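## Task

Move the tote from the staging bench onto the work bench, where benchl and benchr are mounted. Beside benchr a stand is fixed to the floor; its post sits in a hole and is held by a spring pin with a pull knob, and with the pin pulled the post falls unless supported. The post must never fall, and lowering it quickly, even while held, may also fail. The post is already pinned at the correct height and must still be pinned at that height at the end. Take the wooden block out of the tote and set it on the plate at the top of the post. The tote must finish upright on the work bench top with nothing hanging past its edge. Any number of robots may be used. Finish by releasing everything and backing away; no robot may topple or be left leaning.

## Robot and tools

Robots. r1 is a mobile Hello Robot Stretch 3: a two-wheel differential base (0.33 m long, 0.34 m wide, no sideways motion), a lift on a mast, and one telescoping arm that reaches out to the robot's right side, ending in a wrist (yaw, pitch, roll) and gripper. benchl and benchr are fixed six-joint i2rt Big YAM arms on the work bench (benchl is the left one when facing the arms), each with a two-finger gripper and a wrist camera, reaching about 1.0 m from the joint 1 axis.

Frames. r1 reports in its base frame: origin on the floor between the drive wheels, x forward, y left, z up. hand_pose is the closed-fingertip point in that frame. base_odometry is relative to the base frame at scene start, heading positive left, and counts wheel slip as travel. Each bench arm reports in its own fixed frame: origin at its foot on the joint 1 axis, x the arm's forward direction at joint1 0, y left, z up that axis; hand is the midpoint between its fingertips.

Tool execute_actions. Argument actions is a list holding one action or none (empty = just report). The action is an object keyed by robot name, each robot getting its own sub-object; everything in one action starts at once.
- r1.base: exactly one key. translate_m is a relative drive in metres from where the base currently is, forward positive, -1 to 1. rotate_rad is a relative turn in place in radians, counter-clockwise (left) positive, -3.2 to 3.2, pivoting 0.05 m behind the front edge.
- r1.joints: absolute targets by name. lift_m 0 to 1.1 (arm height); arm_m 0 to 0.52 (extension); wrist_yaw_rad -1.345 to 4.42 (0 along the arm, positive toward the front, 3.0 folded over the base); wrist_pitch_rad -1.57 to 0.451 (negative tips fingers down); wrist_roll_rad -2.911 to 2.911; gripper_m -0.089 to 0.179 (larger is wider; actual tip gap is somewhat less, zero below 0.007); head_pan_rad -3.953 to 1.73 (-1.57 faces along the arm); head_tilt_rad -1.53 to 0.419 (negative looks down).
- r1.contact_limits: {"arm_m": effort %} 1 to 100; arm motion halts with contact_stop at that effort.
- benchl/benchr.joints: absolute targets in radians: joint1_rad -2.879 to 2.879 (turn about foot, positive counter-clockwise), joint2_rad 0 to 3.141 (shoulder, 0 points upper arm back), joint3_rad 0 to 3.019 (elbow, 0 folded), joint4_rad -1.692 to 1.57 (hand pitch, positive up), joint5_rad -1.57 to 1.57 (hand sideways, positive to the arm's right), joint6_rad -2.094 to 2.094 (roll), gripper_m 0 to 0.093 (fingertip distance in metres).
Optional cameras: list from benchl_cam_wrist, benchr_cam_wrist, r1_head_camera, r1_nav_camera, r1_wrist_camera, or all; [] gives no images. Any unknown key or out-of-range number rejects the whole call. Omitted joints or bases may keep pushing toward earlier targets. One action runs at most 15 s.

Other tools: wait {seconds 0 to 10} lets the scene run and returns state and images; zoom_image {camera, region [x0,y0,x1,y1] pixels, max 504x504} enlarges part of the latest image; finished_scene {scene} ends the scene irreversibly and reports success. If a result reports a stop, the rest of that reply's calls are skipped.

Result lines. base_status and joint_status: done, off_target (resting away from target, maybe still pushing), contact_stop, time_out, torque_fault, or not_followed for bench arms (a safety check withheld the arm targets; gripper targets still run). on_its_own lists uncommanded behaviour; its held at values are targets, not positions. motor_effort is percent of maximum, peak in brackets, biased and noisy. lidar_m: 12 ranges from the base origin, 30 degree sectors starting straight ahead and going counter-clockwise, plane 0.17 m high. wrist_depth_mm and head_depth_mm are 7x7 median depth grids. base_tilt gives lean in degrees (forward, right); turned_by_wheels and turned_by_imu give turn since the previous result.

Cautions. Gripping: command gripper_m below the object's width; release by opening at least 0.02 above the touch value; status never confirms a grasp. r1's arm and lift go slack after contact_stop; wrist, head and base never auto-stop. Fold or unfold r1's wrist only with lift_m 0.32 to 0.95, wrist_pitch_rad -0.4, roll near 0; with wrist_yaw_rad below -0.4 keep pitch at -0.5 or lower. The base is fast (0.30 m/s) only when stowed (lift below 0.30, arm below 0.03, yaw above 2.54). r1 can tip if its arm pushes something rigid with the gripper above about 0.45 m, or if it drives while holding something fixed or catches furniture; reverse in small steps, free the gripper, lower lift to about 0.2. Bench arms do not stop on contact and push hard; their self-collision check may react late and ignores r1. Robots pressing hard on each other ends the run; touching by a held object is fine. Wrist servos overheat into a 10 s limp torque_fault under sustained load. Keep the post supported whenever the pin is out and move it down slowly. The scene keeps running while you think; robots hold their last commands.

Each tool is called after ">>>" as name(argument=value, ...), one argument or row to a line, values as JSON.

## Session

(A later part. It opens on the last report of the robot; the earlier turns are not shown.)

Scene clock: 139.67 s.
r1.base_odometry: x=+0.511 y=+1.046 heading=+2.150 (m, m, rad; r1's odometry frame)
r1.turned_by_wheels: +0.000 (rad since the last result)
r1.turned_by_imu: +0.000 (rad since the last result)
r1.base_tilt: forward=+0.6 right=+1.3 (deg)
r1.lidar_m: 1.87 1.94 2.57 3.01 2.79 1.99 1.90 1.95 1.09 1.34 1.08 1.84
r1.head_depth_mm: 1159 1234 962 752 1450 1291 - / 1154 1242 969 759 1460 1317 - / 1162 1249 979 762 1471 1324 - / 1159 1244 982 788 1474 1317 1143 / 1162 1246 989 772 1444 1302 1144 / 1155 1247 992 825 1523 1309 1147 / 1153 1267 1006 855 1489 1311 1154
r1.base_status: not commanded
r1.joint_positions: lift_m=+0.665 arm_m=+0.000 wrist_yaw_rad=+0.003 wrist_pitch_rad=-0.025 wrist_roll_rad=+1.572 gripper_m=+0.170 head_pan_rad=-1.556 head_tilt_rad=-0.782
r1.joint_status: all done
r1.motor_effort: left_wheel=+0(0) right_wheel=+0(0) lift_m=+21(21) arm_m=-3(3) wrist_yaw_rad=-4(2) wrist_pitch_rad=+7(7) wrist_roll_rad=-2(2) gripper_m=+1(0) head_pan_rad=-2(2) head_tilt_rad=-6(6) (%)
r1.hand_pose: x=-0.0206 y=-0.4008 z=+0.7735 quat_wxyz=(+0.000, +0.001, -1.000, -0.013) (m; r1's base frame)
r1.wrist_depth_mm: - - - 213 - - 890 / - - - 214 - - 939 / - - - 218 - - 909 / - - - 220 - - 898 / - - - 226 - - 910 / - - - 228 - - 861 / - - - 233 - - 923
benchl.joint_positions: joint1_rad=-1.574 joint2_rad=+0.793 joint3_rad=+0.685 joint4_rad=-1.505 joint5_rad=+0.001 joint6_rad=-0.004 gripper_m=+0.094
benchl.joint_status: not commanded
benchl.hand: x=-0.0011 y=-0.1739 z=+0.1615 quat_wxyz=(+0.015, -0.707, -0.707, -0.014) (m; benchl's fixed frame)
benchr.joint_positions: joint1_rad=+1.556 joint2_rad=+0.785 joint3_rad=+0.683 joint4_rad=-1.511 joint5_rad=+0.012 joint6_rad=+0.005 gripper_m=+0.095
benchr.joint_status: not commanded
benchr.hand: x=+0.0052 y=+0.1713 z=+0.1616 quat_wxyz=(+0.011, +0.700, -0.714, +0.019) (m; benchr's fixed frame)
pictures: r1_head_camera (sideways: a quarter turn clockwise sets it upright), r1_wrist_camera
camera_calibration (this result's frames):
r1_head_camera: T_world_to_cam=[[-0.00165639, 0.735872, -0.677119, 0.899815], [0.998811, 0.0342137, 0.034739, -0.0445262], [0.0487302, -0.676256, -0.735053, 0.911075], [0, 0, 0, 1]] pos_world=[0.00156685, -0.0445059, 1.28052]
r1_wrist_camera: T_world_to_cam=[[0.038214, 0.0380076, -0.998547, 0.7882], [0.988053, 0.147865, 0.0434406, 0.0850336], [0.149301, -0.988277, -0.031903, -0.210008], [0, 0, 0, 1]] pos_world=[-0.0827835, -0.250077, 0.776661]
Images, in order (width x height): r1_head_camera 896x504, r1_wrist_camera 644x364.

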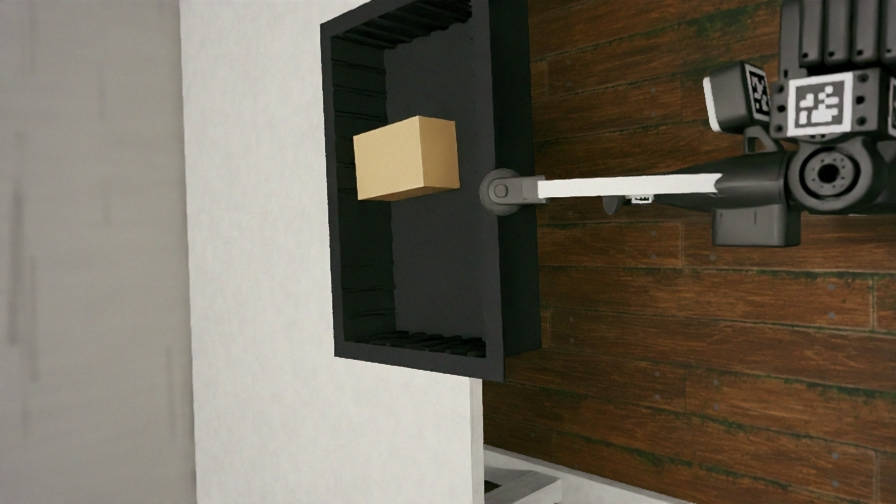

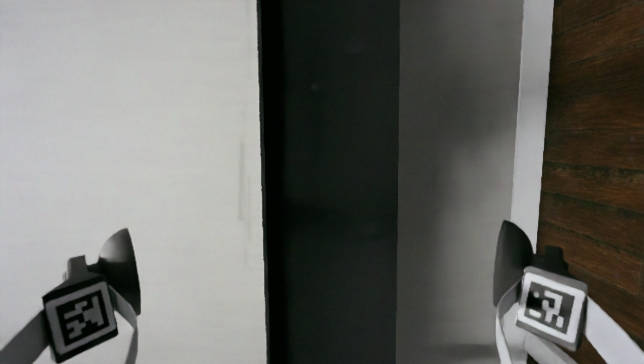

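>>> execute_actions(
  actions=[
    {"r1":{"joints":{"arm_m":0.08},"contact_limits":{"arm_m":15}}},
  ],
  cameras=[],
)

>>> execute_actions(
  actions=[
    {"r1":{"joints":{"gripper_m":0.04}}},
  ],
  cameras=["r1_head_camera","r1_wrist_camera"],
)

Scene clock: 142.80 s.
r1.base_odometry: x=+0.511 y=+1.046 heading=+2.150 (m, m, rad; r1's odometry frame)
r1.turned_by_wheels: +0.000 (rad since the last result)
r1.turned_by_imu: +0.000 (rad since the last result)
r1.base_tilt: forward=+0.7 right=+1.4 (deg)
r1.lidar_m: 1.87 1.93 2.57 3.02 2.79 1.99 1.89 1.95 1.09 1.34 1.08 1.84
r1.head_depth_mm: 1148 1236 956 750 1446 1345 - / 1151 1248 964 759 1483 - 1092 / 1152 1235 973 741 1503 - 1117 / 1158 1242 975 789 1453 1280 1139 / 1154 1252 987 771 1439 1301 1143 / 1155 1255 988 828 1534 1310 1149 / 1164 1259 1006 862 1481 1302 1152
r1.base_status: not commanded
r1.joint_positions: lift_m=+0.665 arm_m=+0.080 wrist_yaw_rad=+0.002 wrist_pitch_rad=-0.024 wrist_roll_rad=+1.572 gripper_m=+0.170 head_pan_rad=-1.556 head_tilt_rad=-0.782
r1.joint_status: all done
r1.motor_effort: left_wheel=+0(0) right_wheel=+0(0) lift_m=+21(21) arm_m=+4(2) wrist_yaw_rad=-3(3) wrist_pitch_rad=+7(7) wrist_roll_rad=-2(2) gripper_m=+0(1) head_pan_rad=-1(2) head_tilt_rad=-6(6) (%)
r1.contact_limits: arm_m 15 (drawing in: default 26, maximum 43; extending or still: default 36, maximum 59)
r1.hand_pose: x=-0.0209 y=-0.4803 z=+0.7736 quat_wxyz=(+0.000, +0.001, -1.000, -0.012) (m; r1's base frame)
r1.wrist_depth_mm: 999 - 134 134 136 - 909 / 995 - 137 137 138 - 915 / - - 139 138 140 - 909 / - - 140 141 142 - 923 / - - 143 143 145 - 920 / - - - 145 147 - 883 / - - - 148 149 - 911
benchl.joint_positions: joint1_rad=-1.574 joint2_rad=+0.793 joint3_rad=+0.685 joint4_rad=-1.505 joint5_rad=+0.001 joint6_rad=-0.004 gripper_m=+0.094
benchl.joint_status: not commanded
benchl.hand: x=-0.0011 y=-0.1739 z=+0.1615 quat_wxyz=(+0.015, -0.707, -0.707, -0.014) (m; benchl's fixed frame)
benchr.joint_positions: joint1_rad=+1.556 joint2_rad=+0.785 joint3_rad=+0.683 joint4_rad=-1.511 joint5_rad=+0.012 joint6_rad=+0.005 gripper_m=+0.095
benchr.joint_status: not commanded
benchr.hand: x=+0.0052 y=+0.1713 z=+0.1616 quat_wxyz=(+0.011, +0.700, -0.714, +0.019) (m; benchr's fixed frame)
pictures: none
No camera images: the call's "cameras" was empty. Leave "cameras" out to get every camera's image.

Scene clock: 144.60 s.
r1.base_odometry: x=+0.511 y=+1.046 heading=+2.150 (m, m, rad; r1's odometry frame)
r1.turned_by_wheels: +0.000 (rad since the last result)
r1.turned_by_imu: +0.000 (rad since the last result)
r1.base_tilt: forward=+0.7 right=+1.3 (deg)
r1.lidar_m: 1.87 1.92 2.58 3.02 2.79 1.99 1.90 1.95 1.10 1.34 1.08 1.84
r1.head_depth_mm: 1157 1244 957 755 1456 1352 - / 1152 1238 967 760 1454 - 1095 / 1152 1239 970 758 1475 - 1123 / 1151 1246 981 791 1474 1265 1133 / 1154 1243 990 775 1457 1291 1138 / 1157 1266 997 827 1519 1300 1149 / 1157 1266 999 856 1489 1311 1155
r1.base_status: not commanded
r1.joint_positions: lift_m=+0.665 arm_m=+0.080 wrist_yaw_rad=+0.002 wrist_pitch_rad=-0.051 wrist_roll_rad=+1.572 gripper_m=+0.041 head_pan_rad=-1.556 head_tilt_rad=-0.782
r1.joint_status: all done
r1.motor_effort: left_wheel=+1(0) right_wheel=+0(0) lift_m=+24(24) arm_m=+4(4) wrist_yaw_rad=-2(2) wrist_pitch_rad=+15(15) wrist_roll_rad=-2(2) gripper_m=-28(99) head_pan_rad=-1(1) head_tilt_rad=-6(6) (%)
r1.hand_pose: x=-0.0210 y=-0.4794 z=+0.7667 quat_wxyz=(+0.000, +0.001, -1.000, -0.026) (m; r1's base frame)
r1.wrist_depth_mm: 958 983 134 135 138 - 891 / 986 986 137 138 140 - 860 / 970 - 138 140 142 - 876 / - - 139 142 144 - 909 / - - 143 144 146 - 879 / - - 144 147 149 - 895 / - - 148 148 151 - 887
benchl.joint_positions: joint1_rad=-1.574 joint2_rad=+0.793 joint3_rad=+0.685 joint4_rad=-1.505 joint5_rad=+0.001 joint6_rad=-0.004 gripper_m=+0.094
benchl.joint_status: not commanded
benchl.hand: x=-0.0011 y=-0.1739 z=+0.1615 quat_wxyz=(+0.015, -0.707, -0.707, -0.014) (m; benchl's fixed frame)
benchr.joint_positions: joint1_rad=+1.556 joint2_rad=+0.785 joint3_rad=+0.683 joint4_rad=-1.511 joint5_rad=+0.012 joint6_rad=+0.005 gripper_m=+0.095
benchr.joint_status: not commanded
benchr.hand: x=+0.0052 y=+0.1713 z=+0.1616 quat_wxyz=(+0.011, +0.700, -0.714, +0.019) (m; benchr's fixed frame)
pictures: r1_head_camera (sideways: a quarter turn clockwise sets it upright), r1_wrist_camera
camera_calibration (this result's frames):
r1_head_camera: T_world_to_cam=[[-0.00165647, 0.735872, -0.677119, 0.899815], [0.998811, 0.0342138, 0.034739, -0.0445262], [0.0487303, -0.676256, -0.735053, 0.911074], [0, 0, 0, 1]] pos_world=[0.00156685, -0.0445059, 1.28052]
r1_wrist_camera: T_world_to_cam=[[0.0382199, 0.0640076, -0.997217, 0.795908], [0.988239, 0.145448, 0.0472116, 0.0932168], [0.148065, -0.987293, -0.0576958, -0.267616], [0, 0, 0, 1]] pos_world=[-0.0829156, -0.328717, 0.773852]
Images, in order (width x height): r1_head_camera 896x504, r1_wrist_camera 644x364.

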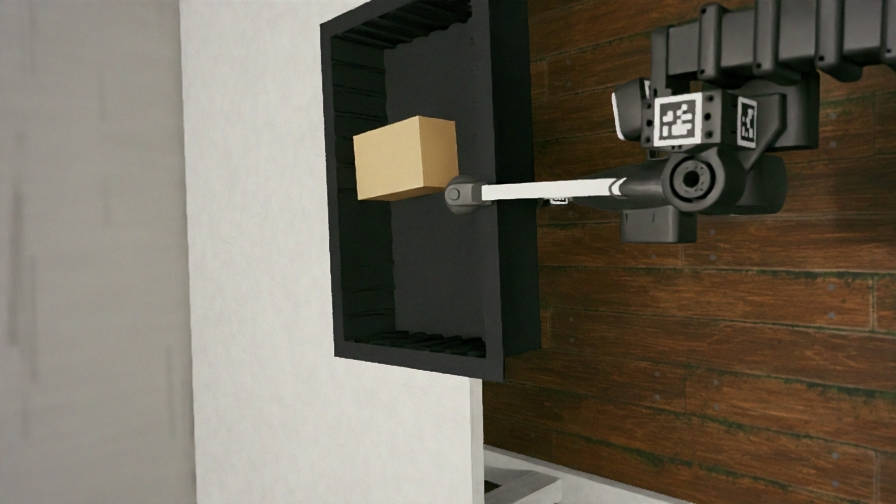

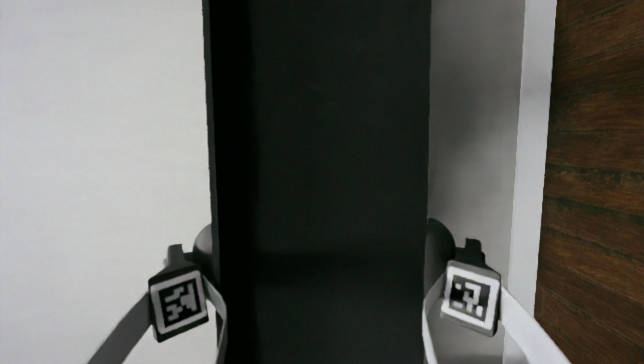

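>>> execute_actions(
  actions=[
    {"r1":{"joints":{"lift_m":0.72,"wrist_pitch_rad":0.05}}},
  ],
  cameras=["r1_head_camera","r1_wrist_camera","r1_nav_camera"],
)

Scene clock: 146.37 s.
r1.base_odometry: x=+0.511 y=+1.046 heading=+2.150 (m, m, rad; r1's odometry frame)
r1.turned_by_wheels: +0.000 (rad since the last result)
r1.turned_by_imu: +0.000 (rad since the last result)
r1.base_tilt: forward=+0.7 right=+1.3 (deg)
r1.lidar_m: 1.87 1.93 2.57 3.01 2.79 1.99 1.90 1.95 1.10 1.34 1.08 1.85
r1.head_depth_mm: 1147 1245 959 655 1516 - - / 1146 1250 969 656 1527 - 1118 / 1152 1241 973 654 1532 - 1135 / 1149 1236 983 650 1534 1287 1137 / 1157 1248 988 646 1505 1297 1134 / 1152 1254 1000 847 1508 1309 1146 / 1163 1279 1003 849 1493 1312 1151
r1.base_status: not commanded
r1.joint_positions: lift_m=+0.719 arm_m=+0.080 wrist_yaw_rad=+0.002 wrist_pitch_rad=-0.059 wrist_roll_rad=+1.572 gripper_m=+0.045 head_pan_rad=-1.556 head_tilt_rad=-0.782
r1.joint_status: wrist_pitch_rad off_target (ended at -0.059, target +0.050); the others done
r1.motor_effort: left_wheel=+1(1) right_wheel=+0(0) lift_m=+48(48) arm_m=+3(4) wrist_yaw_rad=-2(2) wrist_pitch_rad=+32(32) wrist_roll_rad=-2(2) gripper_m=-29(29) head_pan_rad=-2(2) head_tilt_rad=-6(6) (%)
r1.hand_pose: x=-0.0210 y=-0.4791 z=+0.8186 quat_wxyz=(+0.000, +0.001, -1.000, -0.030) (m; r1's base frame)
r1.wrist_depth_mm: 931 986 145 140 137 - 936 / 978 986 146 143 139 - 941 / 989 1000 148 145 141 - 933 / - - 150 146 143 - 942 / - - 152 149 144 - 979 / - - 154 151 147 - 937 / - - 157 154 149 - 953
benchl.joint_positions: joint1_rad=-1.574 joint2_rad=+0.793 joint3_rad=+0.685 joint4_rad=-1.505 joint5_rad=+0.001 joint6_rad=-0.004 gripper_m=+0.094
benchl.joint_status: not commanded
benchl.hand: x=-0.0011 y=-0.1739 z=+0.1615 quat_wxyz=(+0.015, -0.707, -0.707, -0.014) (m; benchl's fixed frame)
benchr.joint_positions: joint1_rad=+1.556 joint2_rad=+0.785 joint3_rad=+0.683 joint4_rad=-1.511 joint5_rad=+0.012 joint6_rad=+0.005 gripper_m=+0.095
benchr.joint_status: not commanded
benchr.hand: x=+0.0052 y=+0.1713 z=+0.1616 quat_wxyz=(+0.011, +0.700, -0.714, +0.019) (m; benchr's fixed frame)
pictures: r1_head_camera (sideways: a quarter turn clockwise sets it upright), r1_nav_camera (sideways: a quarter turn counterclockwise sets it upright), r1_wrist_camera
camera_calibration (this result's frames):
r1_head_camera: T_world_to_cam=[[-0.0016563, 0.735872, -0.677119, 0.899815], [0.998811, 0.0342136, 0.034739, -0.0445262], [0.0487301, -0.676256, -0.735053, 0.911074], [0, 0, 0, 1]] pos_world=[0.00156684, -0.0445059, 1.28052]
r1_nav_camera: T_world_to_cam=[[-0.0249838, -0.728733, 0.684342, -0.849993], [-0.999565, 0.00746492, -0.0285428, 0.095648], [0.0156915, -0.684757, -0.728603, 0.903332], [0, 0, 0, 1]] pos_world=[0.0601957, -0.00156925, 1.24259]
r1_wrist_camera: T_world_to_cam=[[0.0382048, 0.0728264, -0.996613, 0.851342], [0.98824, 0.145022, 0.0484811, 0.0894793], [0.148061, -0.986745, -0.0664295, -0.256894], [0, 0, 0, 1]] pos_world=[-0.0829163, -0.328465, 0.827054]
Images, in order (width x height): r1_head_camera 896x504, r1_nav_camera 672x504, r1_wrist_camera 644x364.

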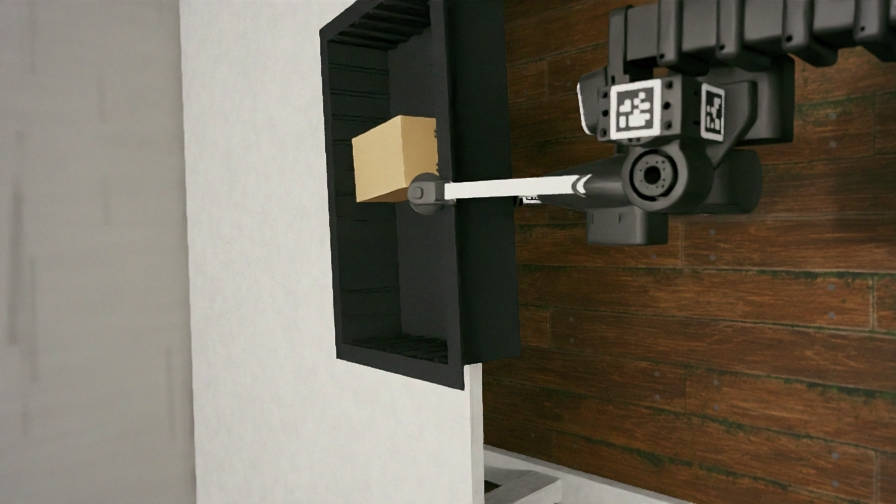

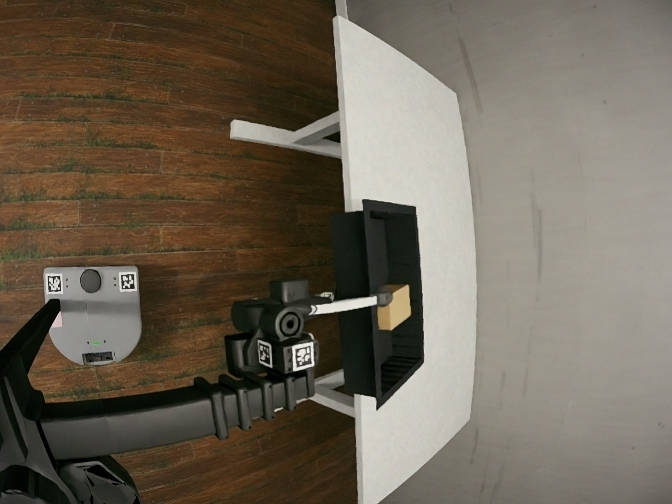

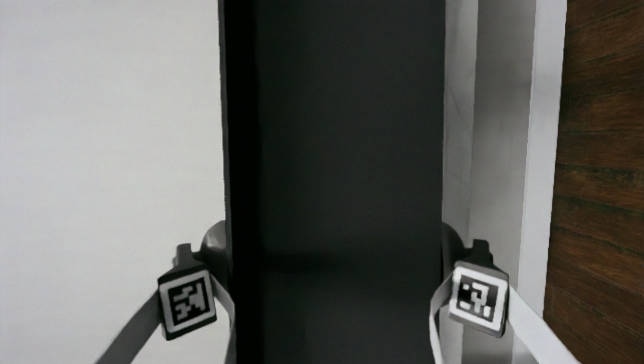

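>>> execute_actions(
  actions=[
    {"r1":{"joints":{"lift_m":0.80,"gripper_m":0.03}}},
  ],
  cameras=["r1_head_camera","r1_nav_camera"],
)

Scene clock: 149.30 s.
r1.base_odometry: x=+0.511 y=+1.046 heading=+2.150 (m, m, rad; r1's odometry frame)
r1.turned_by_wheels: +0.000 (rad since the last result)
r1.turned_by_imu: +0.000 (rad since the last result)
r1.base_tilt: forward=+0.7 right=+1.4 (deg)
r1.lidar_m: 1.87 1.93 2.57 3.01 2.79 1.99 1.90 1.95 1.10 1.34 1.08 1.84
r1.head_depth_mm: 1157 1233 850 639 - - 1128 / 1153 1244 846 638 - 1212 1127 / 1157 1242 991 636 - 1238 1122 / 1151 1242 979 647 1478 1286 1135 / 1160 1236 987 644 1507 1313 1137 / 1149 1257 990 824 1520 1304 1147 / 1153 1268 1008 852 1500 1310 1153
r1.base_status: not commanded
r1.joint_positions: lift_m=+0.800 arm_m=+0.080 wrist_yaw_rad=+0.002 wrist_pitch_rad=-0.009 wrist_roll_rad=+1.577 gripper_m=+0.030 head_pan_rad=-1.556 head_tilt_rad=-0.782
r1.joint_status: all done
r1.on_its_own: wrist_pitch_rad moved +0.050 toward your old target +0.050
r1.motor_effort: left_wheel=+0(1) right_wheel=+0(2) lift_m=+45(49) arm_m=+3(3) wrist_yaw_rad=-2(4) wrist_pitch_rad=+17(42) wrist_roll_rad=-4(6) gripper_m=-6(97) head_pan_rad=-2(2) head_tilt_rad=-5(6) (%)
r1.hand_pose: x=-0.0209 y=-0.4808 z=+0.9115 quat_wxyz=(-0.003, +0.001, -1.000, -0.005) (m; r1's base frame)
r1.wrist_depth_mm: 970 974 - - 170 157 238 / - 1000 - - 172 159 247 / - - - - 176 161 263 / - - - - 178 164 263 / - - - - 178 166 265 / - - - - 179 170 970 / - - - - 189 172 952
benchl.joint_positions: joint1_rad=-1.574 joint2_rad=+0.793 joint3_rad=+0.685 joint4_rad=-1.505 joint5_rad=+0.001 joint6_rad=-0.004 gripper_m=+0.094
benchl.joint_status: not commanded
benchl.hand: x=-0.0011 y=-0.1739 z=+0.1615 quat_wxyz=(+0.015, -0.707, -0.707, -0.014) (m; benchl's fixed frame)
benchr.joint_positions: joint1_rad=+1.556 joint2_rad=+0.785 joint3_rad=+0.683 joint4_rad=-1.511 joint5_rad=+0.012 joint6_rad=+0.005 gripper_m=+0.095
benchr.joint_status: not commanded
benchr.hand: x=+0.0052 y=+0.1713 z=+0.1616 quat_wxyz=(+0.011, +0.700, -0.714, +0.019) (m; benchr's fixed frame)
pictures: r1_head_camera (sideways: a quarter turn clockwise sets it upright), r1_nav_camera (sideways: a quarter turn counterclockwise sets it upright)
camera_calibration (this result's frames):
r1_head_camera: T_world_to_cam=[[-0.00162907, 0.736216, -0.676745, 0.899328], [0.998812, 0.0341521, 0.0347489, -0.0445391], [0.048695, -0.675884, -0.735397, 0.911522], [0, 0, 0, 1]] pos_world=[0.00156473, -0.0444948, 1.28049]
r1_nav_camera: T_world_to_cam=[[-0.0250107, -0.72908, 0.683972, -0.84951], [-0.999565, 0.00752327, -0.0285315, 0.0956333], [0.015656, -0.684387, -0.728951, 0.903785], [0, 0, 0, 1]] pos_world=[0.0601952, -0.00154149, 1.24258]
Images, in order (width x height): r1_head_camera 896x504, r1_nav_camera 672x504.

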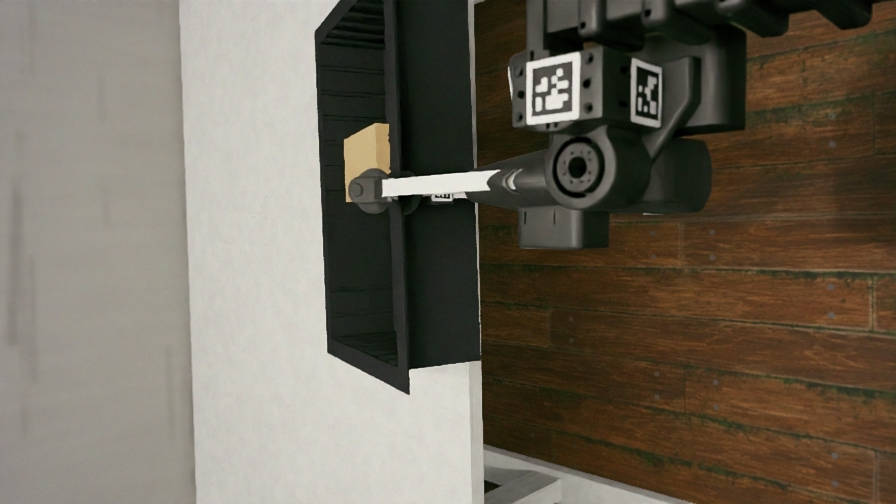

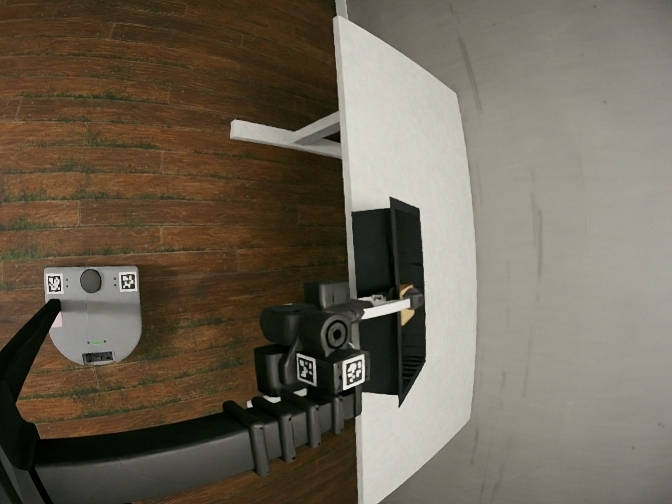

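>>> execute_actions(
  actions=[
    {"r1":{"joints":{"lift_m":0.70,"wrist_pitch_rad":-0.03}}},
  ],
  cameras=[],
)

>>> execute_actions(
  actions=[
    {"r1":{"joints":{"gripper_m":0.17}}},
  ],
  cameras=[],
)

>>> execute_actions(
  actions=[
    {"r1":{"joints":{"lift_m":0.665,"wrist_pitch_rad":0}}},
  ],
  cameras=["r1_head_camera","r1_wrist_camera"],
)

Scene clock: 152.23 s.
r1.base_odometry: x=+0.511 y=+1.046 heading=+2.150 (m, m, rad; r1's odometry frame)
r1.turned_by_wheels: +0.000 (rad since the last result)
r1.turned_by_imu: +0.000 (rad since the last result)
r1.base_tilt: forward=+0.8 right=+1.3 (deg)
r1.lidar_m: 1.87 1.92 2.57 3.02 2.78 1.99 1.90 1.95 1.10 1.34 1.08 1.84
r1.head_depth_mm: 1147 1245 871 713 1475 - - / 1154 1240 874 717 1535 - 1110 / 1151 1238 850 773 1550 - 1129 / 1156 1243 884 787 1501 1282 1132 / 1155 1233 894 760 1523 1296 1144 / 1163 1254 997 848 1524 1302 1147 / 1163 1266 1009 854 1502 1311 1148
r1.base_status: not commanded
r1.joint_positions: lift_m=+0.700 arm_m=+0.080 wrist_yaw_rad=+0.002 wrist_pitch_rad=-0.055 wrist_roll_rad=+1.577 gripper_m=+0.030 head_pan_rad=-1.556 head_tilt_rad=-0.782
r1.joint_status: all done
r1.motor_effort: left_wheel=+0(0) right_wheel=+0(0) lift_m=+22(40) arm_m=+3(3) wrist_yaw_rad=-2(2) wrist_pitch_rad=+7(17) wrist_roll_rad=-4(4) gripper_m=+0(7) head_pan_rad=-2(2) head_tilt_rad=-5(5) (%)
r1.hand_pose: x=-0.0209 y=-0.4793 z=+0.8006 quat_wxyz=(-0.003, +0.001, -1.000, -0.028) (m; r1's base frame)
r1.wrist_depth_mm: 941 961 - 172 174 - 944 / 958 999 - 178 178 - 935 / 957 - - 179 181 - 926 / - - - 182 185 - 945 / - - - 185 190 - 961 / - - - 191 193 - 926 / - - - 193 198 - 932
benchl.joint_positions: joint1_rad=-1.574 joint2_rad=+0.793 joint3_rad=+0.685 joint4_rad=-1.505 joint5_rad=+0.001 joint6_rad=-0.004 gripper_m=+0.094
benchl.joint_status: not commanded
benchl.hand: x=-0.0011 y=-0.1739 z=+0.1615 quat_wxyz=(+0.015, -0.707, -0.707, -0.014) (m; benchl's fixed frame)
benchr.joint_positions: joint1_rad=+1.556 joint2_rad=+0.785 joint3_rad=+0.683 joint4_rad=-1.511 joint5_rad=+0.012 joint6_rad=+0.005 gripper_m=+0.095
benchr.joint_status: not commanded
benchr.hand: x=+0.0052 y=+0.1713 z=+0.1616 quat_wxyz=(+0.011, +0.700, -0.714, +0.019) (m; benchr's fixed frame)
pictures: none
No camera images: the call's "cameras" was empty. Leave "cameras" out to get every camera's image.

Scene clock: 154.13 s.
r1.base_odometry: x=+0.511 y=+1.046 heading=+2.150 (m, m, rad; r1's odometry frame)
r1.turned_by_wheels: +0.000 (rad since the last result)
r1.turned_by_imu: +0.000 (rad since the last result)
r1.base_tilt: forward=+0.7 right=+1.3 (deg)
r1.lidar_m: 1.87 1.93 2.57 3.00 2.79 1.98 1.89 1.94 1.10 1.34 1.08 1.84
r1.head_depth_mm: 1156 1241 870 713 1479 - - / 1157 1240 877 719 1518 - 1106 / 1150 1241 848 739 1528 - 1133 / 1159 1245 887 790 1495 1292 1139 / 1159 1240 892 762 1505 1298 1136 / 1153 1252 997 852 1521 1304 1145 / 1162 1273 1007 854 1490 1311 1146
r1.base_status: not commanded
r1.joint_positions: lift_m=+0.700 arm_m=+0.080 wrist_yaw_rad=+0.002 wrist_pitch_rad=-0.055 wrist_roll_rad=+1.577 gripper_m=+0.170 head_pan_rad=-1.556 head_tilt_rad=-0.782
r1.joint_status: all done
r1.motor_effort: left_wheel=+0(1) right_wheel=+0(0) lift_m=+22(22) arm_m=+2(2) wrist_yaw_rad=-2(2) wrist_pitch_rad=+7(7) wrist_roll_rad=-4(4) gripper_m=+1(100) head_pan_rad=-2(2) head_tilt_rad=-6(6) (%)
r1.hand_pose: x=-0.0209 y=-0.4793 z=+0.8007 quat_wxyz=(-0.003, +0.001, -1.000, -0.028) (m; r1's base frame)
r1.wrist_depth_mm: 966 919 984 172 176 - 925 / 982 - - 176 178 - 935 / 981 982 - 179 182 - 927 / - 992 - 184 185 - 959 / - - - 187 191 - 909 / - - - 191 193 - 915 / - - - 195 198 - 918
benchl.joint_positions: joint1_rad=-1.574 joint2_rad=+0.793 joint3_rad=+0.685 joint4_rad=-1.505 joint5_rad=+0.001 joint6_rad=-0.004 gripper_m=+0.094
benchl.joint_status: not commanded
benchl.hand: x=-0.0011 y=-0.1739 z=+0.1615 quat_wxyz=(+0.015, -0.707, -0.707, -0.014) (m; benchl's fixed frame)
benchr.joint_positions: joint1_rad=+1.556 joint2_rad=+0.785 joint3_rad=+0.683 joint4_rad=-1.511 joint5_rad=+0.012 joint6_rad=+0.005 gripper_m=+0.095
benchr.joint_status: not commanded
benchr.hand: x=+0.0052 y=+0.1713 z=+0.1616 quat_wxyz=(+0.011, +0.700, -0.714, +0.019) (m; benchr's fixed frame)
pictures: none
No camera images: the call's "cameras" was empty. Leave "cameras" out to get every camera's image.

Scene clock: 155.27 s.
r1.base_odometry: x=+0.511 y=+1.046 heading=+2.150 (m, m, rad; r1's odometry frame)
r1.turned_by_wheels: +0.000 (rad since the last result)
r1.turned_by_imu: +0.000 (rad since the last result)
r1.base_tilt: forward=+0.6 right=+1.3 (deg)
r1.lidar_m: 1.87 1.93 2.57 3.01 2.79 1.98 1.89 1.95 1.09 1.34 1.08 1.84
r1.head_depth_mm: 1150 1241 875 713 1480 1341 - / 1148 1239 874 720 1516 - 1096 / 1154 1246 849 763 1537 - 1123 / 1150 1237 884 788 1503 1266 1142 / 1143 1246 891 759 1515 1296 1145 / 1160 1252 990 846 1524 1298 1151 / 1156 1270 1003 855 1498 1309 1147
r1.base_status: not commanded
r1.joint_positions: lift_m=+0.665 arm_m=+0.080 wrist_yaw_rad=+0.002 wrist_pitch_rad=-0.025 wrist_roll_rad=+1.577 gripper_m=+0.170 head_pan_rad=-1.556 head_tilt_rad=-0.782
r1.joint_status: all done
r1.motor_effort: left_wheel=-1(0) right_wheel=+0(0) lift_m=+21(22) arm_m=+3(3) wrist_yaw_rad=-2(3) wrist_pitch_rad=+7(7) wrist_roll_rad=-4(4) gripper_m=+0(1) head_pan_rad=-2(1) head_tilt_rad=-6(5) (%)
r1.hand_pose: x=-0.0209 y=-0.4803 z=+0.7735 quat_wxyz=(-0.003, +0.001, -1.000, -0.013) (m; r1's base frame)
r1.wrist_depth_mm: 972 993 - 172 173 - 901 / 996 - - 174 177 - 894 / - - - 178 180 - 927 / - - - 181 185 - 930 / - - - 184 188 - 953 / - - - 188 259 - 859 / - - - 192 267 - 921
benchl.joint_positions: joint1_rad=-1.574 joint2_rad=+0.793 joint3_rad=+0.685 joint4_rad=-1.505 joint5_rad=+0.001 joint6_rad=-0.004 gripper_m=+0.094
benchl.joint_status: not commanded
benchl.hand: x=-0.0011 y=-0.1739 z=+0.1615 quat_wxyz=(+0.015, -0.707, -0.707, -0.014) (m; benchl's fixed frame)
benchr.joint_positions: joint1_rad=+1.556 joint2_rad=+0.785 joint3_rad=+0.683 joint4_rad=-1.511 joint5_rad=+0.012 joint6_rad=+0.005 gripper_m=+0.095
benchr.joint_status: not commanded
benchr.hand: x=+0.0052 y=+0.1713 z=+0.1616 quat_wxyz=(+0.011, +0.700, -0.714, +0.019) (m; benchr's fixed frame)
pictures: r1_head_camera (sideways: a quarter turn clockwise sets it upright), r1_wrist_camera
camera_calibration (this result's frames):
r1_head_camera: T_world_to_cam=[[-0.00162898, 0.736216, -0.676745, 0.899328], [0.998812, 0.034152, 0.0347489, -0.0445391], [0.0486949, -0.675884, -0.735397, 0.911522], [0, 0, 0, 1]] pos_world=[0.00156472, -0.0444948, 1.28049]
r1_wrist_camera: T_world_to_cam=[[0.0424792, 0.037985, -0.998375, 0.791174], [0.988043, 0.146644, 0.0476189, 0.0932582], [0.148214, -0.98846, -0.0313015, -0.289134], [0, 0, 0, 1]] pos_world=[-0.0828977, -0.329526, 0.776398]
Images, in order (width x height): r1_head_camera 896x504, r1_wrist_camera 644x364.

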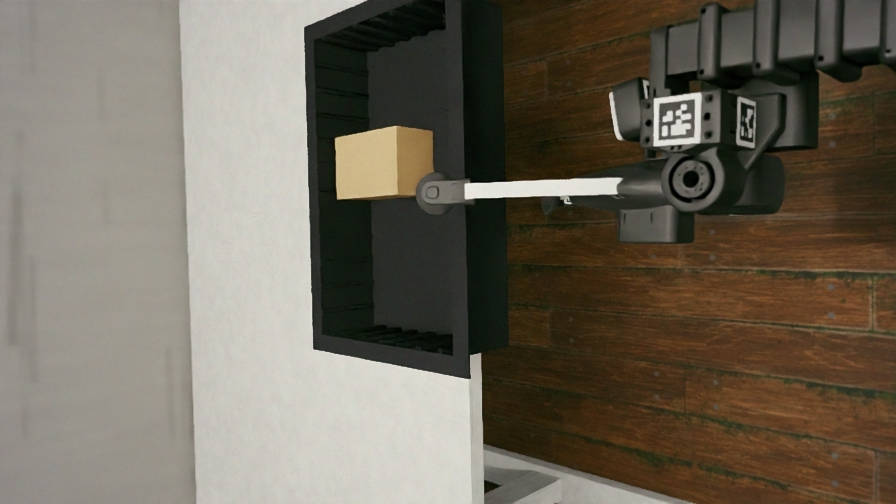

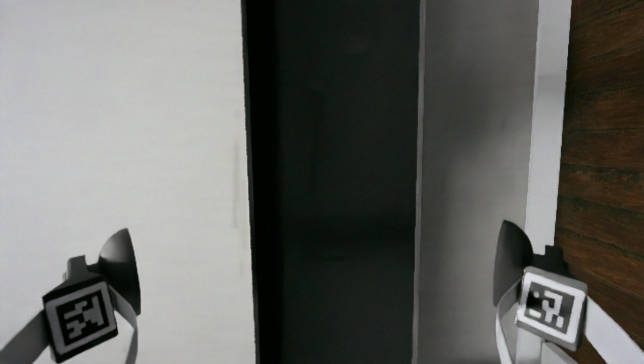

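>>> execute_actions(
  actions=[
    {"r1":{"joints":{"arm_m":0.10},"contact_limits":{"arm_m":12}}},
  ],
  cameras=[],
)

>>> execute_actions(
  actions=[
    {"r1":{"joints":{"gripper_m":0.04}}},
  ],
  cameras=[],
)

>>> execute_actions(
  actions=[
    {"r1":{"joints":{"arm_m":0.03}}},
  ],
  cameras=["r1_head_camera","r1_wrist_camera"],
)

Scene clock: 159.37 s.
r1.base_odometry: x=+0.511 y=+1.046 heading=+2.150 (m, m, rad; r1's odometry frame)
r1.turned_by_wheels: +0.000 (rad since the last result)
r1.turned_by_imu: +0.000 (rad since the last result)
r1.base_tilt: forward=+0.7 right=+1.3 (deg)
r1.lidar_m: 1.87 1.92 2.57 3.01 2.78 1.98 1.90 1.94 1.10 1.34 1.08 1.84
r1.head_depth_mm: 1154 1245 872 715 1489 - - / 1146 1243 871 719 1534 - 1113 / 1156 1250 850 718 1535 - 1130 / 1148 1245 884 789 1502 1291 1132 / 1159 1250 892 760 1503 1304 1137 / 1161 1248 991 847 1516 1311 1145 / 1154 1266 1004 853 1493 1313 1149
r1.base_status: not commanded
r1.joint_positions: lift_m=+0.665 arm_m=+0.100 wrist_yaw_rad=+0.002 wrist_pitch_rad=-0.024 wrist_roll_rad=+1.577 gripper_m=+0.170 head_pan_rad=-1.556 head_tilt_rad=-0.782
r1.joint_status: all done
r1.motor_effort: left_wheel=+0(0) right_wheel=+0(0) lift_m=+21(21) arm_m=+4(4) wrist_yaw_rad=-2(1) wrist_pitch_rad=+7(7) wrist_roll_rad=-4(4) gripper_m=+0(1) head_pan_rad=-1(1) head_tilt_rad=-6(6) (%)
r1.contact_limits: arm_m 12 (drawing in: default 26, maximum 43; extending or still: default 36, maximum 59)
r1.hand_pose: x=-0.0209 y=-0.5003 z=+0.7735 quat_wxyz=(-0.003, +0.001, -1.000, -0.013) (m; r1's base frame)
r1.wrist_depth_mm: 948 965 968 152 154 - 914 / 970 959 970 154 157 - 936 / - - - 157 159 - 915 / - - - 161 163 - 956 / - - - 164 166 - 951 / - - - 167 171 - 909 / - - - 172 173 - 912
benchl.joint_positions: joint1_rad=-1.574 joint2_rad=+0.793 joint3_rad=+0.685 joint4_rad=-1.505 joint5_rad=+0.001 joint6_rad=-0.004 gripper_m=+0.094
benchl.joint_status: not commanded
benchl.hand: x=-0.0011 y=-0.1739 z=+0.1615 quat_wxyz=(+0.015, -0.707, -0.707, -0.014) (m; benchl's fixed frame)
benchr.joint_positions: joint1_rad=+1.556 joint2_rad=+0.785 joint3_rad=+0.683 joint4_rad=-1.511 joint5_rad=+0.012 joint6_rad=+0.005 gripper_m=+0.095
benchr.joint_status: not commanded
benchr.hand: x=+0.0052 y=+0.1713 z=+0.1616 quat_wxyz=(+0.011, +0.700, -0.714, +0.019) (m; benchr's fixed frame)
pictures: none
No camera images: the call's "cameras" was empty. Leave "cameras" out to get every camera's image.

Scene clock: 161.17 s.
r1.base_odometry: x=+0.511 y=+1.046 heading=+2.150 (m, m, rad; r1's odometry frame)
r1.turned_by_wheels: +0.000 (rad since the last result)
r1.turned_by_imu: +0.000 (rad since the last result)
r1.base_tilt: forward=+0.6 right=+1.2 (deg)
r1.lidar_m: 1.86 1.93 2.57 3.01 2.78 1.99 1.89 1.95 1.10 1.34 1.08 1.84
r1.head_depth_mm: 1152 1242 869 713 1494 - - / 1152 1237 873 724 1510 - 1116 / 1161 1236 852 763 1526 - 1136 / 1155 1246 888 790 1502 1290 1136 / 1148 1246 893 762 1515 1295 1140 / 1157 1250 994 841 1523 1305 1147 / 1156 1272 999 856 1489 1310 1152
r1.base_status: not commanded
r1.joint_positions: lift_m=+0.665 arm_m=+0.100 wrist_yaw_rad=+0.001 wrist_pitch_rad=-0.041 wrist_roll_rad=+1.577 gripper_m=+0.041 head_pan_rad=-1.556 head_tilt_rad=-0.782
r1.joint_status: all done
r1.motor_effort: left_wheel=+0(0) right_wheel=+0(0) lift_m=+23(23) arm_m=+3(4) wrist_yaw_rad=-1(2) wrist_pitch_rad=+12(13) wrist_roll_rad=-4(4) gripper_m=-22(99) head_pan_rad=-2(1) head_tilt_rad=-6(6) (%)
r1.hand_pose: x=-0.0210 y=-0.4997 z=+0.7691 quat_wxyz=(-0.003, +0.001, -1.000, -0.021) (m; r1's base frame)
r1.wrist_depth_mm: 953 948 151 153 156 - 888 / 965 944 155 155 158 - 904 / 972 - 158 158 161 - 906 / - - 160 162 166 - 874 / - - 164 165 168 - 907 / - - 167 170 171 - 930 / - - 173 173 175 - 901
benchl.joint_positions: joint1_rad=-1.574 joint2_rad=+0.793 joint3_rad=+0.685 joint4_rad=-1.505 joint5_rad=+0.001 joint6_rad=-0.004 gripper_m=+0.094
benchl.joint_status: not commanded
benchl.hand: x=-0.0011 y=-0.1739 z=+0.1615 quat_wxyz=(+0.015, -0.707, -0.707, -0.014) (m; benchl's fixed frame)
benchr.joint_positions: joint1_rad=+1.556 joint2_rad=+0.785 joint3_rad=+0.683 joint4_rad=-1.511 joint5_rad=+0.012 joint6_rad=+0.005 gripper_m=+0.095
benchr.joint_status: not commanded
benchr.hand: x=+0.0052 y=+0.1713 z=+0.1616 quat_wxyz=(+0.011, +0.700, -0.714, +0.019) (m; benchr's fixed frame)
pictures: none
No camera images: the call's "cameras" was empty. Leave "cameras" out to get every camera's image.

Scene clock: 163.07 s.
r1.base_odometry: x=+0.511 y=+1.046 heading=+2.150 (m, m, rad; r1's odometry frame)
r1.turned_by_wheels: +0.000 (rad since the last result)
r1.turned_by_imu: +0.000 (rad since the last result)
r1.base_tilt: forward=+0.6 right=+1.3 (deg)
r1.lidar_m: 1.87 1.93 2.58 3.01 2.78 1.99 1.90 1.95 1.09 1.34 1.08 1.84
r1.head_depth_mm: 1151 1241 960 747 1450 1302 - / 1156 1247 965 762 1444 - - / 1149 1242 975 761 1469 - 1088 / 1154 1243 986 788 1462 1305 1135 / 1155 1241 990 772 1463 1303 1146 / 1162 1253 995 824 1521 1308 1151 / 1159 1263 998 851 1483 1313 1154
r1.base_status: not commanded
r1.joint_positions: lift_m=+0.665 arm_m=+0.030 wrist_yaw_rad=+0.001 wrist_pitch_rad=-0.005 wrist_roll_rad=+1.577 gripper_m=+0.040 head_pan_rad=-1.556 head_tilt_rad=-0.782
r1.joint_status: all done
r1.motor_effort: left_wheel=+0(0) right_wheel=+0(1) lift_m=+23(23) arm_m=-3(6) wrist_yaw_rad=-1(1) wrist_pitch_rad=+1(17) wrist_roll_rad=-4(4) gripper_m=-3(22) head_pan_rad=-2(2) head_tilt_rad=-5(6) (%)
r1.hand_pose: x=-0.0211 y=-0.4314 z=+0.7784 quat_wxyz=(-0.003, +0.000, -1.000, -0.003) (m; r1's base frame)
r1.wrist_depth_mm: - - - 181 182 - 979 / - - - 186 186 - 914 / - - - 188 190 - 942 / - - - 192 194 - 951 / - - - 196 - - 991 / - - - 199 - - 947 / - - - 203 205 - 934
benchl.joint_positions: joint1_rad=-1.574 joint2_rad=+0.793 joint3_rad=+0.685 joint4_rad=-1.505 joint5_rad=+0.001 joint6_rad=-0.004 gripper_m=+0.094
benchl.joint_status: not commanded
benchl.hand: x=-0.0011 y=-0.1739 z=+0.1615 quat_wxyz=(+0.015, -0.707, -0.707, -0.014) (m; benchl's fixed frame)
benchr.joint_positions: joint1_rad=+1.556 joint2_rad=+0.785 joint3_rad=+0.683 joint4_rad=-1.511 joint5_rad=+0.012 joint6_rad=+0.005 gripper_m=+0.095
benchr.joint_status: not commanded
benchr.hand: x=+0.0052 y=+0.1713 z=+0.1616 quat_wxyz=(+0.011, +0.700, -0.714, +0.019) (m; benchr's fixed frame)
pictures: r1_head_camera (sideways: a quarter turn clockwise sets it upright), r1_wrist_camera
camera_calibration (this result's frames):
r1_head_camera: T_world_to_cam=[[-0.0016262, 0.736253, -0.676704, 0.899275], [0.998813, 0.0341455, 0.03475, -0.0445405], [0.0486912, -0.675844, -0.735435, 0.91157], [0, 0, 0, 1]] pos_world=[0.0015645, -0.0444936, 1.28049]
r1_wrist_camera: T_world_to_cam=[[0.0425243, 0.0186075, -0.998922, 0.786283], [0.988138, 0.146887, 0.0448014, 0.0883078], [0.147562, -0.988978, -0.0121405, -0.255689], [0, 0, 0, 1]] pos_world=[-0.0829664, -0.280473, 0.778375]
Images, in order (width x height): r1_head_camera 896x504, r1_wrist_camera 644x364.

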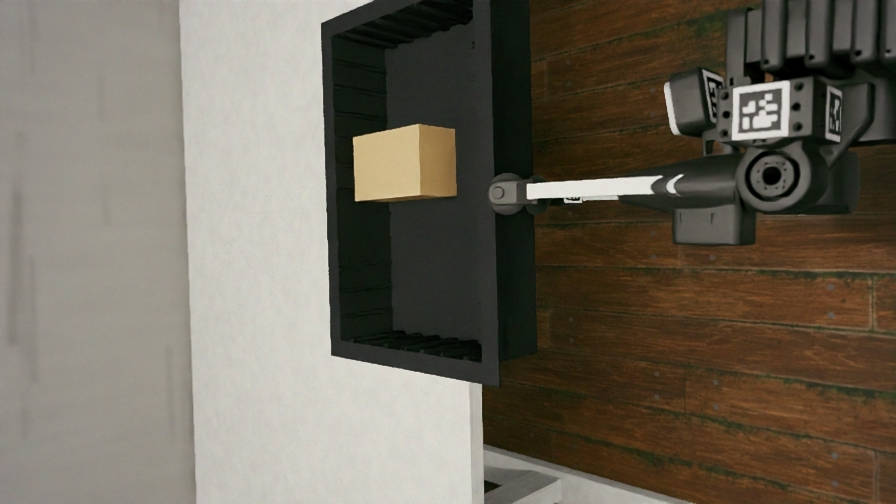

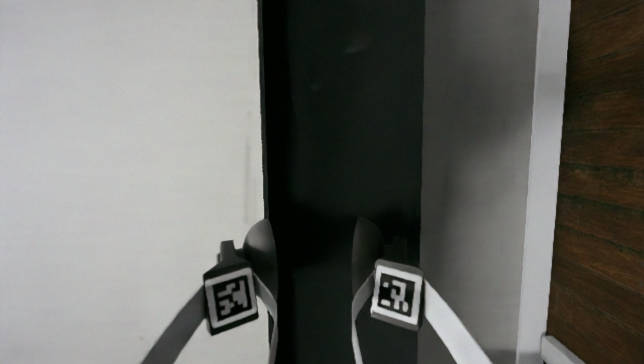

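>>> execute_actions(
  actions=[
    {"r1":{"joints":{"gripper_m":0.13,"arm_m":0.0}}},
  ],
  cameras=[],
)

>>> execute_actions(
  actions=[
    {"r1":{"base":{"translate_m":-0.035},"joints":{"lift_m":1.0,"wrist_pitch_rad":-1.57,"wrist_roll_rad":0}}},
  ],
  cameras=[],
)

>>> execute_actions(
  actions=[
    {"r1":{"joints":{"arm_m":0.433}}},
  ],
  cameras=["r1_head_camera","r1_wrist_camera"],
)

Scene clock: 166.80 s.
r1.base_odometry: x=+0.511 y=+1.046 heading=+2.150 (m, m, rad; r1's odometry frame)
r1.turned_by_wheels: +0.000 (rad since the last result)
r1.turned_by_imu: +0.000 (rad since the last result)
r1.base_tilt: forward=+0.6 right=+1.2 (deg)
r1.lidar_m: 1.87 1.93 2.58 3.02 2.79 1.98 1.90 1.95 1.09 1.34 1.09 1.84
r1.head_depth_mm: 1158 1243 959 745 1454 1276 - / 1153 1241 967 762 1462 1310 - / 1150 1250 968 762 1476 1329 - / 1151 1245 979 787 1466 1317 1140 / 1151 1243 987 771 1474 1300 1144 / 1158 1254 999 824 1517 1306 1146 / 1153 1264 998 854 1488 1310 1159
r1.base_status: not commanded
r1.joint_positions: lift_m=+0.665 arm_m=+0.000 wrist_yaw_rad=+0.001 wrist_pitch_rad=-0.018 wrist_roll_rad=+1.577 gripper_m=+0.130 head_pan_rad=-1.556 head_tilt_rad=-0.782
r1.joint_status: all done
r1.motor_effort: left_wheel=+0(0) right_wheel=+0(0) lift_m=+23(23) arm_m=-3(4) wrist_yaw_rad=-1(1) wrist_pitch_rad=+5(5) wrist_roll_rad=-4(4) gripper_m=+1(99) head_pan_rad=-1(2) head_tilt_rad=-6(6) (%)
r1.hand_pose: x=-0.0211 y=-0.4010 z=+0.7750 quat_wxyz=(-0.003, +0.000, -1.000, -0.010) (m; r1's base frame)
r1.wrist_depth_mm: - - - 212 - - 917 / - - - 216 - - 936 / - - - 217 - - 922 / - - - 224 - - 911 / - - - 225 - - 917 / - - - 232 - - 930 / - - - 237 - - 898
benchl.joint_positions: joint1_rad=-1.574 joint2_rad=+0.793 joint3_rad=+0.685 joint4_rad=-1.505 joint5_rad=+0.001 joint6_rad=-0.004 gripper_m=+0.094
benchl.joint_status: not commanded
benchl.hand: x=-0.0011 y=-0.1739 z=+0.1615 quat_wxyz=(+0.015, -0.707, -0.707, -0.014) (m; benchl's fixed frame)
benchr.joint_positions: joint1_rad=+1.556 joint2_rad=+0.785 joint3_rad=+0.683 joint4_rad=-1.511 joint5_rad=+0.012 joint6_rad=+0.005 gripper_m=+0.095
benchr.joint_status: not commanded
benchr.hand: x=+0.0052 y=+0.1713 z=+0.1616 quat_wxyz=(+0.011, +0.700, -0.714, +0.019) (m; benchr's fixed frame)
pictures: none
No camera images: the call's "cameras" was empty. Leave "cameras" out to get every camera's image.

Scene clock: 170.67 s.
r1.base_odometry: x=+0.530 y=+1.016 heading=+2.150 (m, m, rad; r1's odometry frame)
r1.turned_by_wheels: +0.000 (rad since the last result)
r1.turned_by_imu: +0.000 (rad since the last result)
r1.base_tilt: forward=+0.6 right=+1.3 (deg)
r1.lidar_m: 1.91 1.96 2.61 3.01 2.73 1.95 1.86 1.92 1.07 1.34 1.10 1.85
r1.head_depth_mm: 1153 1245 1027 - - - - / 1151 1233 1036 - - - - / 1149 1246 1007 - - - - / 1155 1246 975 767 1468 1317 1117 / 1161 1237 987 791 1477 1303 1158 / 1150 1260 998 739 1507 1303 1152 / 1161 1266 999 856 1505 1313 1149
r1.base_status: done
r1.joint_positions: lift_m=+1.000 arm_m=+0.000 wrist_yaw_rad=+0.001 wrist_pitch_rad=-1.564 wrist_roll_rad=+0.007 gripper_m=+0.130 head_pan_rad=-1.556 head_tilt_rad=-0.782
r1.joint_status: all done
r1.motor_effort: left_wheel=+0(4) right_wheel=+0(5) lift_m=+42(41) arm_m=-4(4) wrist_yaw_rad=-1(1) wrist_pitch_rad=-2(6) wrist_roll_rad=-5(6) gripper_m=+0(1) head_pan_rad=-2(1) head_tilt_rad=-6(5) (%)
r1.hand_pose: x=-0.0217 y=-0.1229 z=+0.8819 quat_wxyz=(+0.500, +0.497, -0.503, -0.500) (m; r1's base frame)
r1.wrist_depth_mm: - - - - - - - / - - - - - - - / - - - - - - - / - - - - - - - / - - - - - - - / - - - - - - - / - - - - - - -
benchl.joint_positions: joint1_rad=-1.574 joint2_rad=+0.793 joint3_rad=+0.685 joint4_rad=-1.505 joint5_rad=+0.001 joint6_rad=-0.004 gripper_m=+0.094
benchl.joint_status: not commanded
benchl.hand: x=-0.0011 y=-0.1739 z=+0.1615 quat_wxyz=(+0.015, -0.707, -0.707, -0.014) (m; benchl's fixed frame)
benchr.joint_positions: joint1_rad=+1.556 joint2_rad=+0.785 joint3_rad=+0.683 joint4_rad=-1.511 joint5_rad=+0.012 joint6_rad=+0.005 gripper_m=+0.095
benchr.joint_status: not commanded
benchr.hand: x=+0.0052 y=+0.1713 z=+0.1616 quat_wxyz=(+0.011, +0.700, -0.714, +0.019) (m; benchr's fixed frame)
pictures: none
No camera images: the call's "cameras" was empty. Leave "cameras" out to get every camera's image.

Scene clock: 175.03 s.
r1.base_odometry: x=+0.530 y=+1.016 heading=+2.150 (m, m, rad; r1's odometry frame)
r1.turned_by_wheels: +0.000 (rad since the last result)
r1.turned_by_imu: +0.000 (rad since the last result)
r1.base_tilt: forward=+0.8 right=+1.3 (deg)
r1.lidar_m: 1.91 1.96 2.62 3.01 2.73 1.95 1.86 1.92 1.08 1.34 1.11 1.85
r1.head_depth_mm: 1194 1237 958 695 1452 1279 1123 / - 1244 968 778 1458 1281 1126 / - - 905 744 1459 1290 1137 / 1153 1239 997 767 1478 1284 1137 / 1156 1254 984 794 1469 1299 1140 / 1159 1257 992 740 1508 1300 1155 / 1160 1266 1002 855 1500 1315 1155
r1.base_status: not commanded
r1.joint_positions: lift_m=+1.000 arm_m=+0.433 wrist_yaw_rad=+0.000 wrist_pitch_rad=-1.565 wrist_roll_rad=+0.007 gripper_m=+0.130 head_pan_rad=-1.556 head_tilt_rad=-0.782
r1.joint_status: all done
r1.motor_effort: left_wheel=+1(0) right_wheel=+0(0) lift_m=+42(42) arm_m=+3(4) wrist_yaw_rad=+0(1) wrist_pitch_rad=-2(2) wrist_roll_rad=-4(5) gripper_m=+0(1) head_pan_rad=-2(2) head_tilt_rad=-5(6) (%)
r1.hand_pose: x=-0.0216 y=-0.5550 z=+0.8820 quat_wxyz=(+0.500, +0.497, -0.503, -0.501) (m; r1's base frame)
r1.wrist_depth_mm: 224 238 242 241 264 248 307 / 277 304 303 245 310 281 313 / 276 310 311 251 319 287 317 / 270 316 314 257 318 291 329 / 268 319 326 324 330 274 - / 264 - 332 333 327 - - / 250 242 254 249 248 252 -
benchl.joint_positions: joint1_rad=-1.574 joint2_rad=+0.793 joint3_rad=+0.685 joint4_rad=-1.505 joint5_rad=+0.001 joint6_rad=-0.004 gripper_m=+0.094
benchl.joint_status: not commanded
benchl.hand: x=-0.0011 y=-0.1739 z=+0.1615 quat_wxyz=(+0.015, -0.707, -0.707, -0.014) (m; benchl's fixed frame)
benchr.joint_positions: joint1_rad=+1.556 joint2_rad=+0.785 joint3_rad=+0.683 joint4_rad=-1.511 joint5_rad=+0.012 joint6_rad=+0.005 gripper_m=+0.095
benchr.joint_status: not commanded
benchr.hand: x=+0.0052 y=+0.1713 z=+0.1616 quat_wxyz=(+0.011, +0.700, -0.714, +0.019) (m; benchr's fixed frame)
pictures: r1_head_camera (sideways: a quarter turn clockwise sets it upright), r1_wrist_camera
camera_calibration (this result's frames):
r1_head_camera: T_world_to_cam=[[-0.00162488, 0.736253, -0.676704, 0.899275], [0.998813, 0.0341437, 0.03475, -0.0445405], [0.04869, -0.675844, -0.735435, 0.91157], [0, 0, 0, 1]] pos_world=[0.00156443, -0.0444936, 1.28049]
r1_wrist_camera: T_world_to_cam=[[-0.998935, 0.0442151, 0.0131816, -0.00885636], [0.0456357, 0.988923, 0.141241, 0.464276], [-0.00679064, 0.141692, -0.989887, 1.10988], [0, 0, 0, 1]] pos_world=[-0.0224977, -0.616003, 1.0332]
Images, in order (width x height): r1_head_camera 896x504, r1_wrist_camera 644x364.

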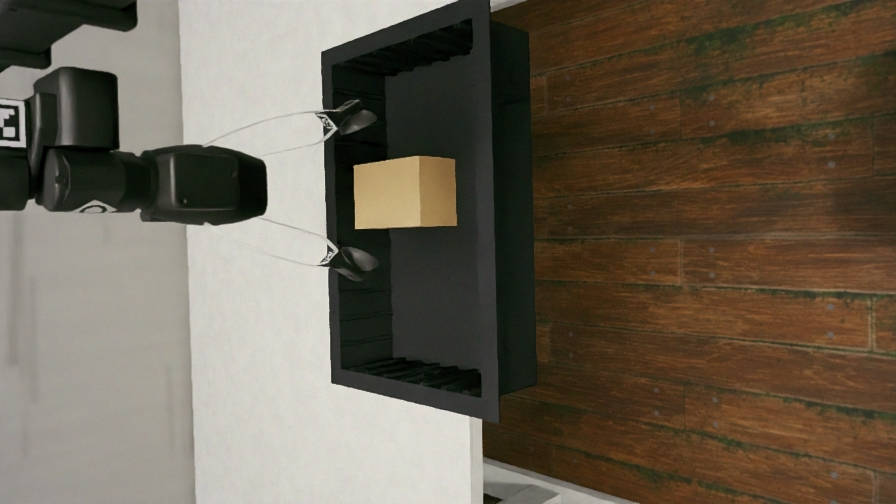

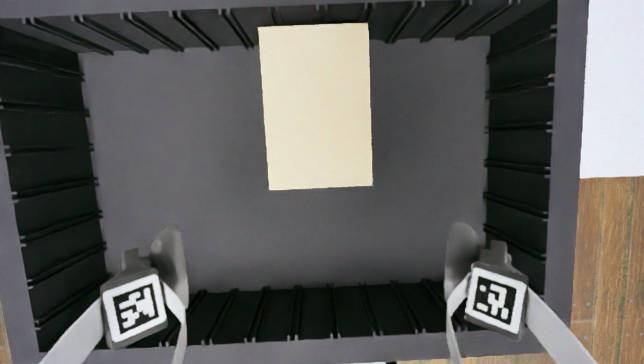

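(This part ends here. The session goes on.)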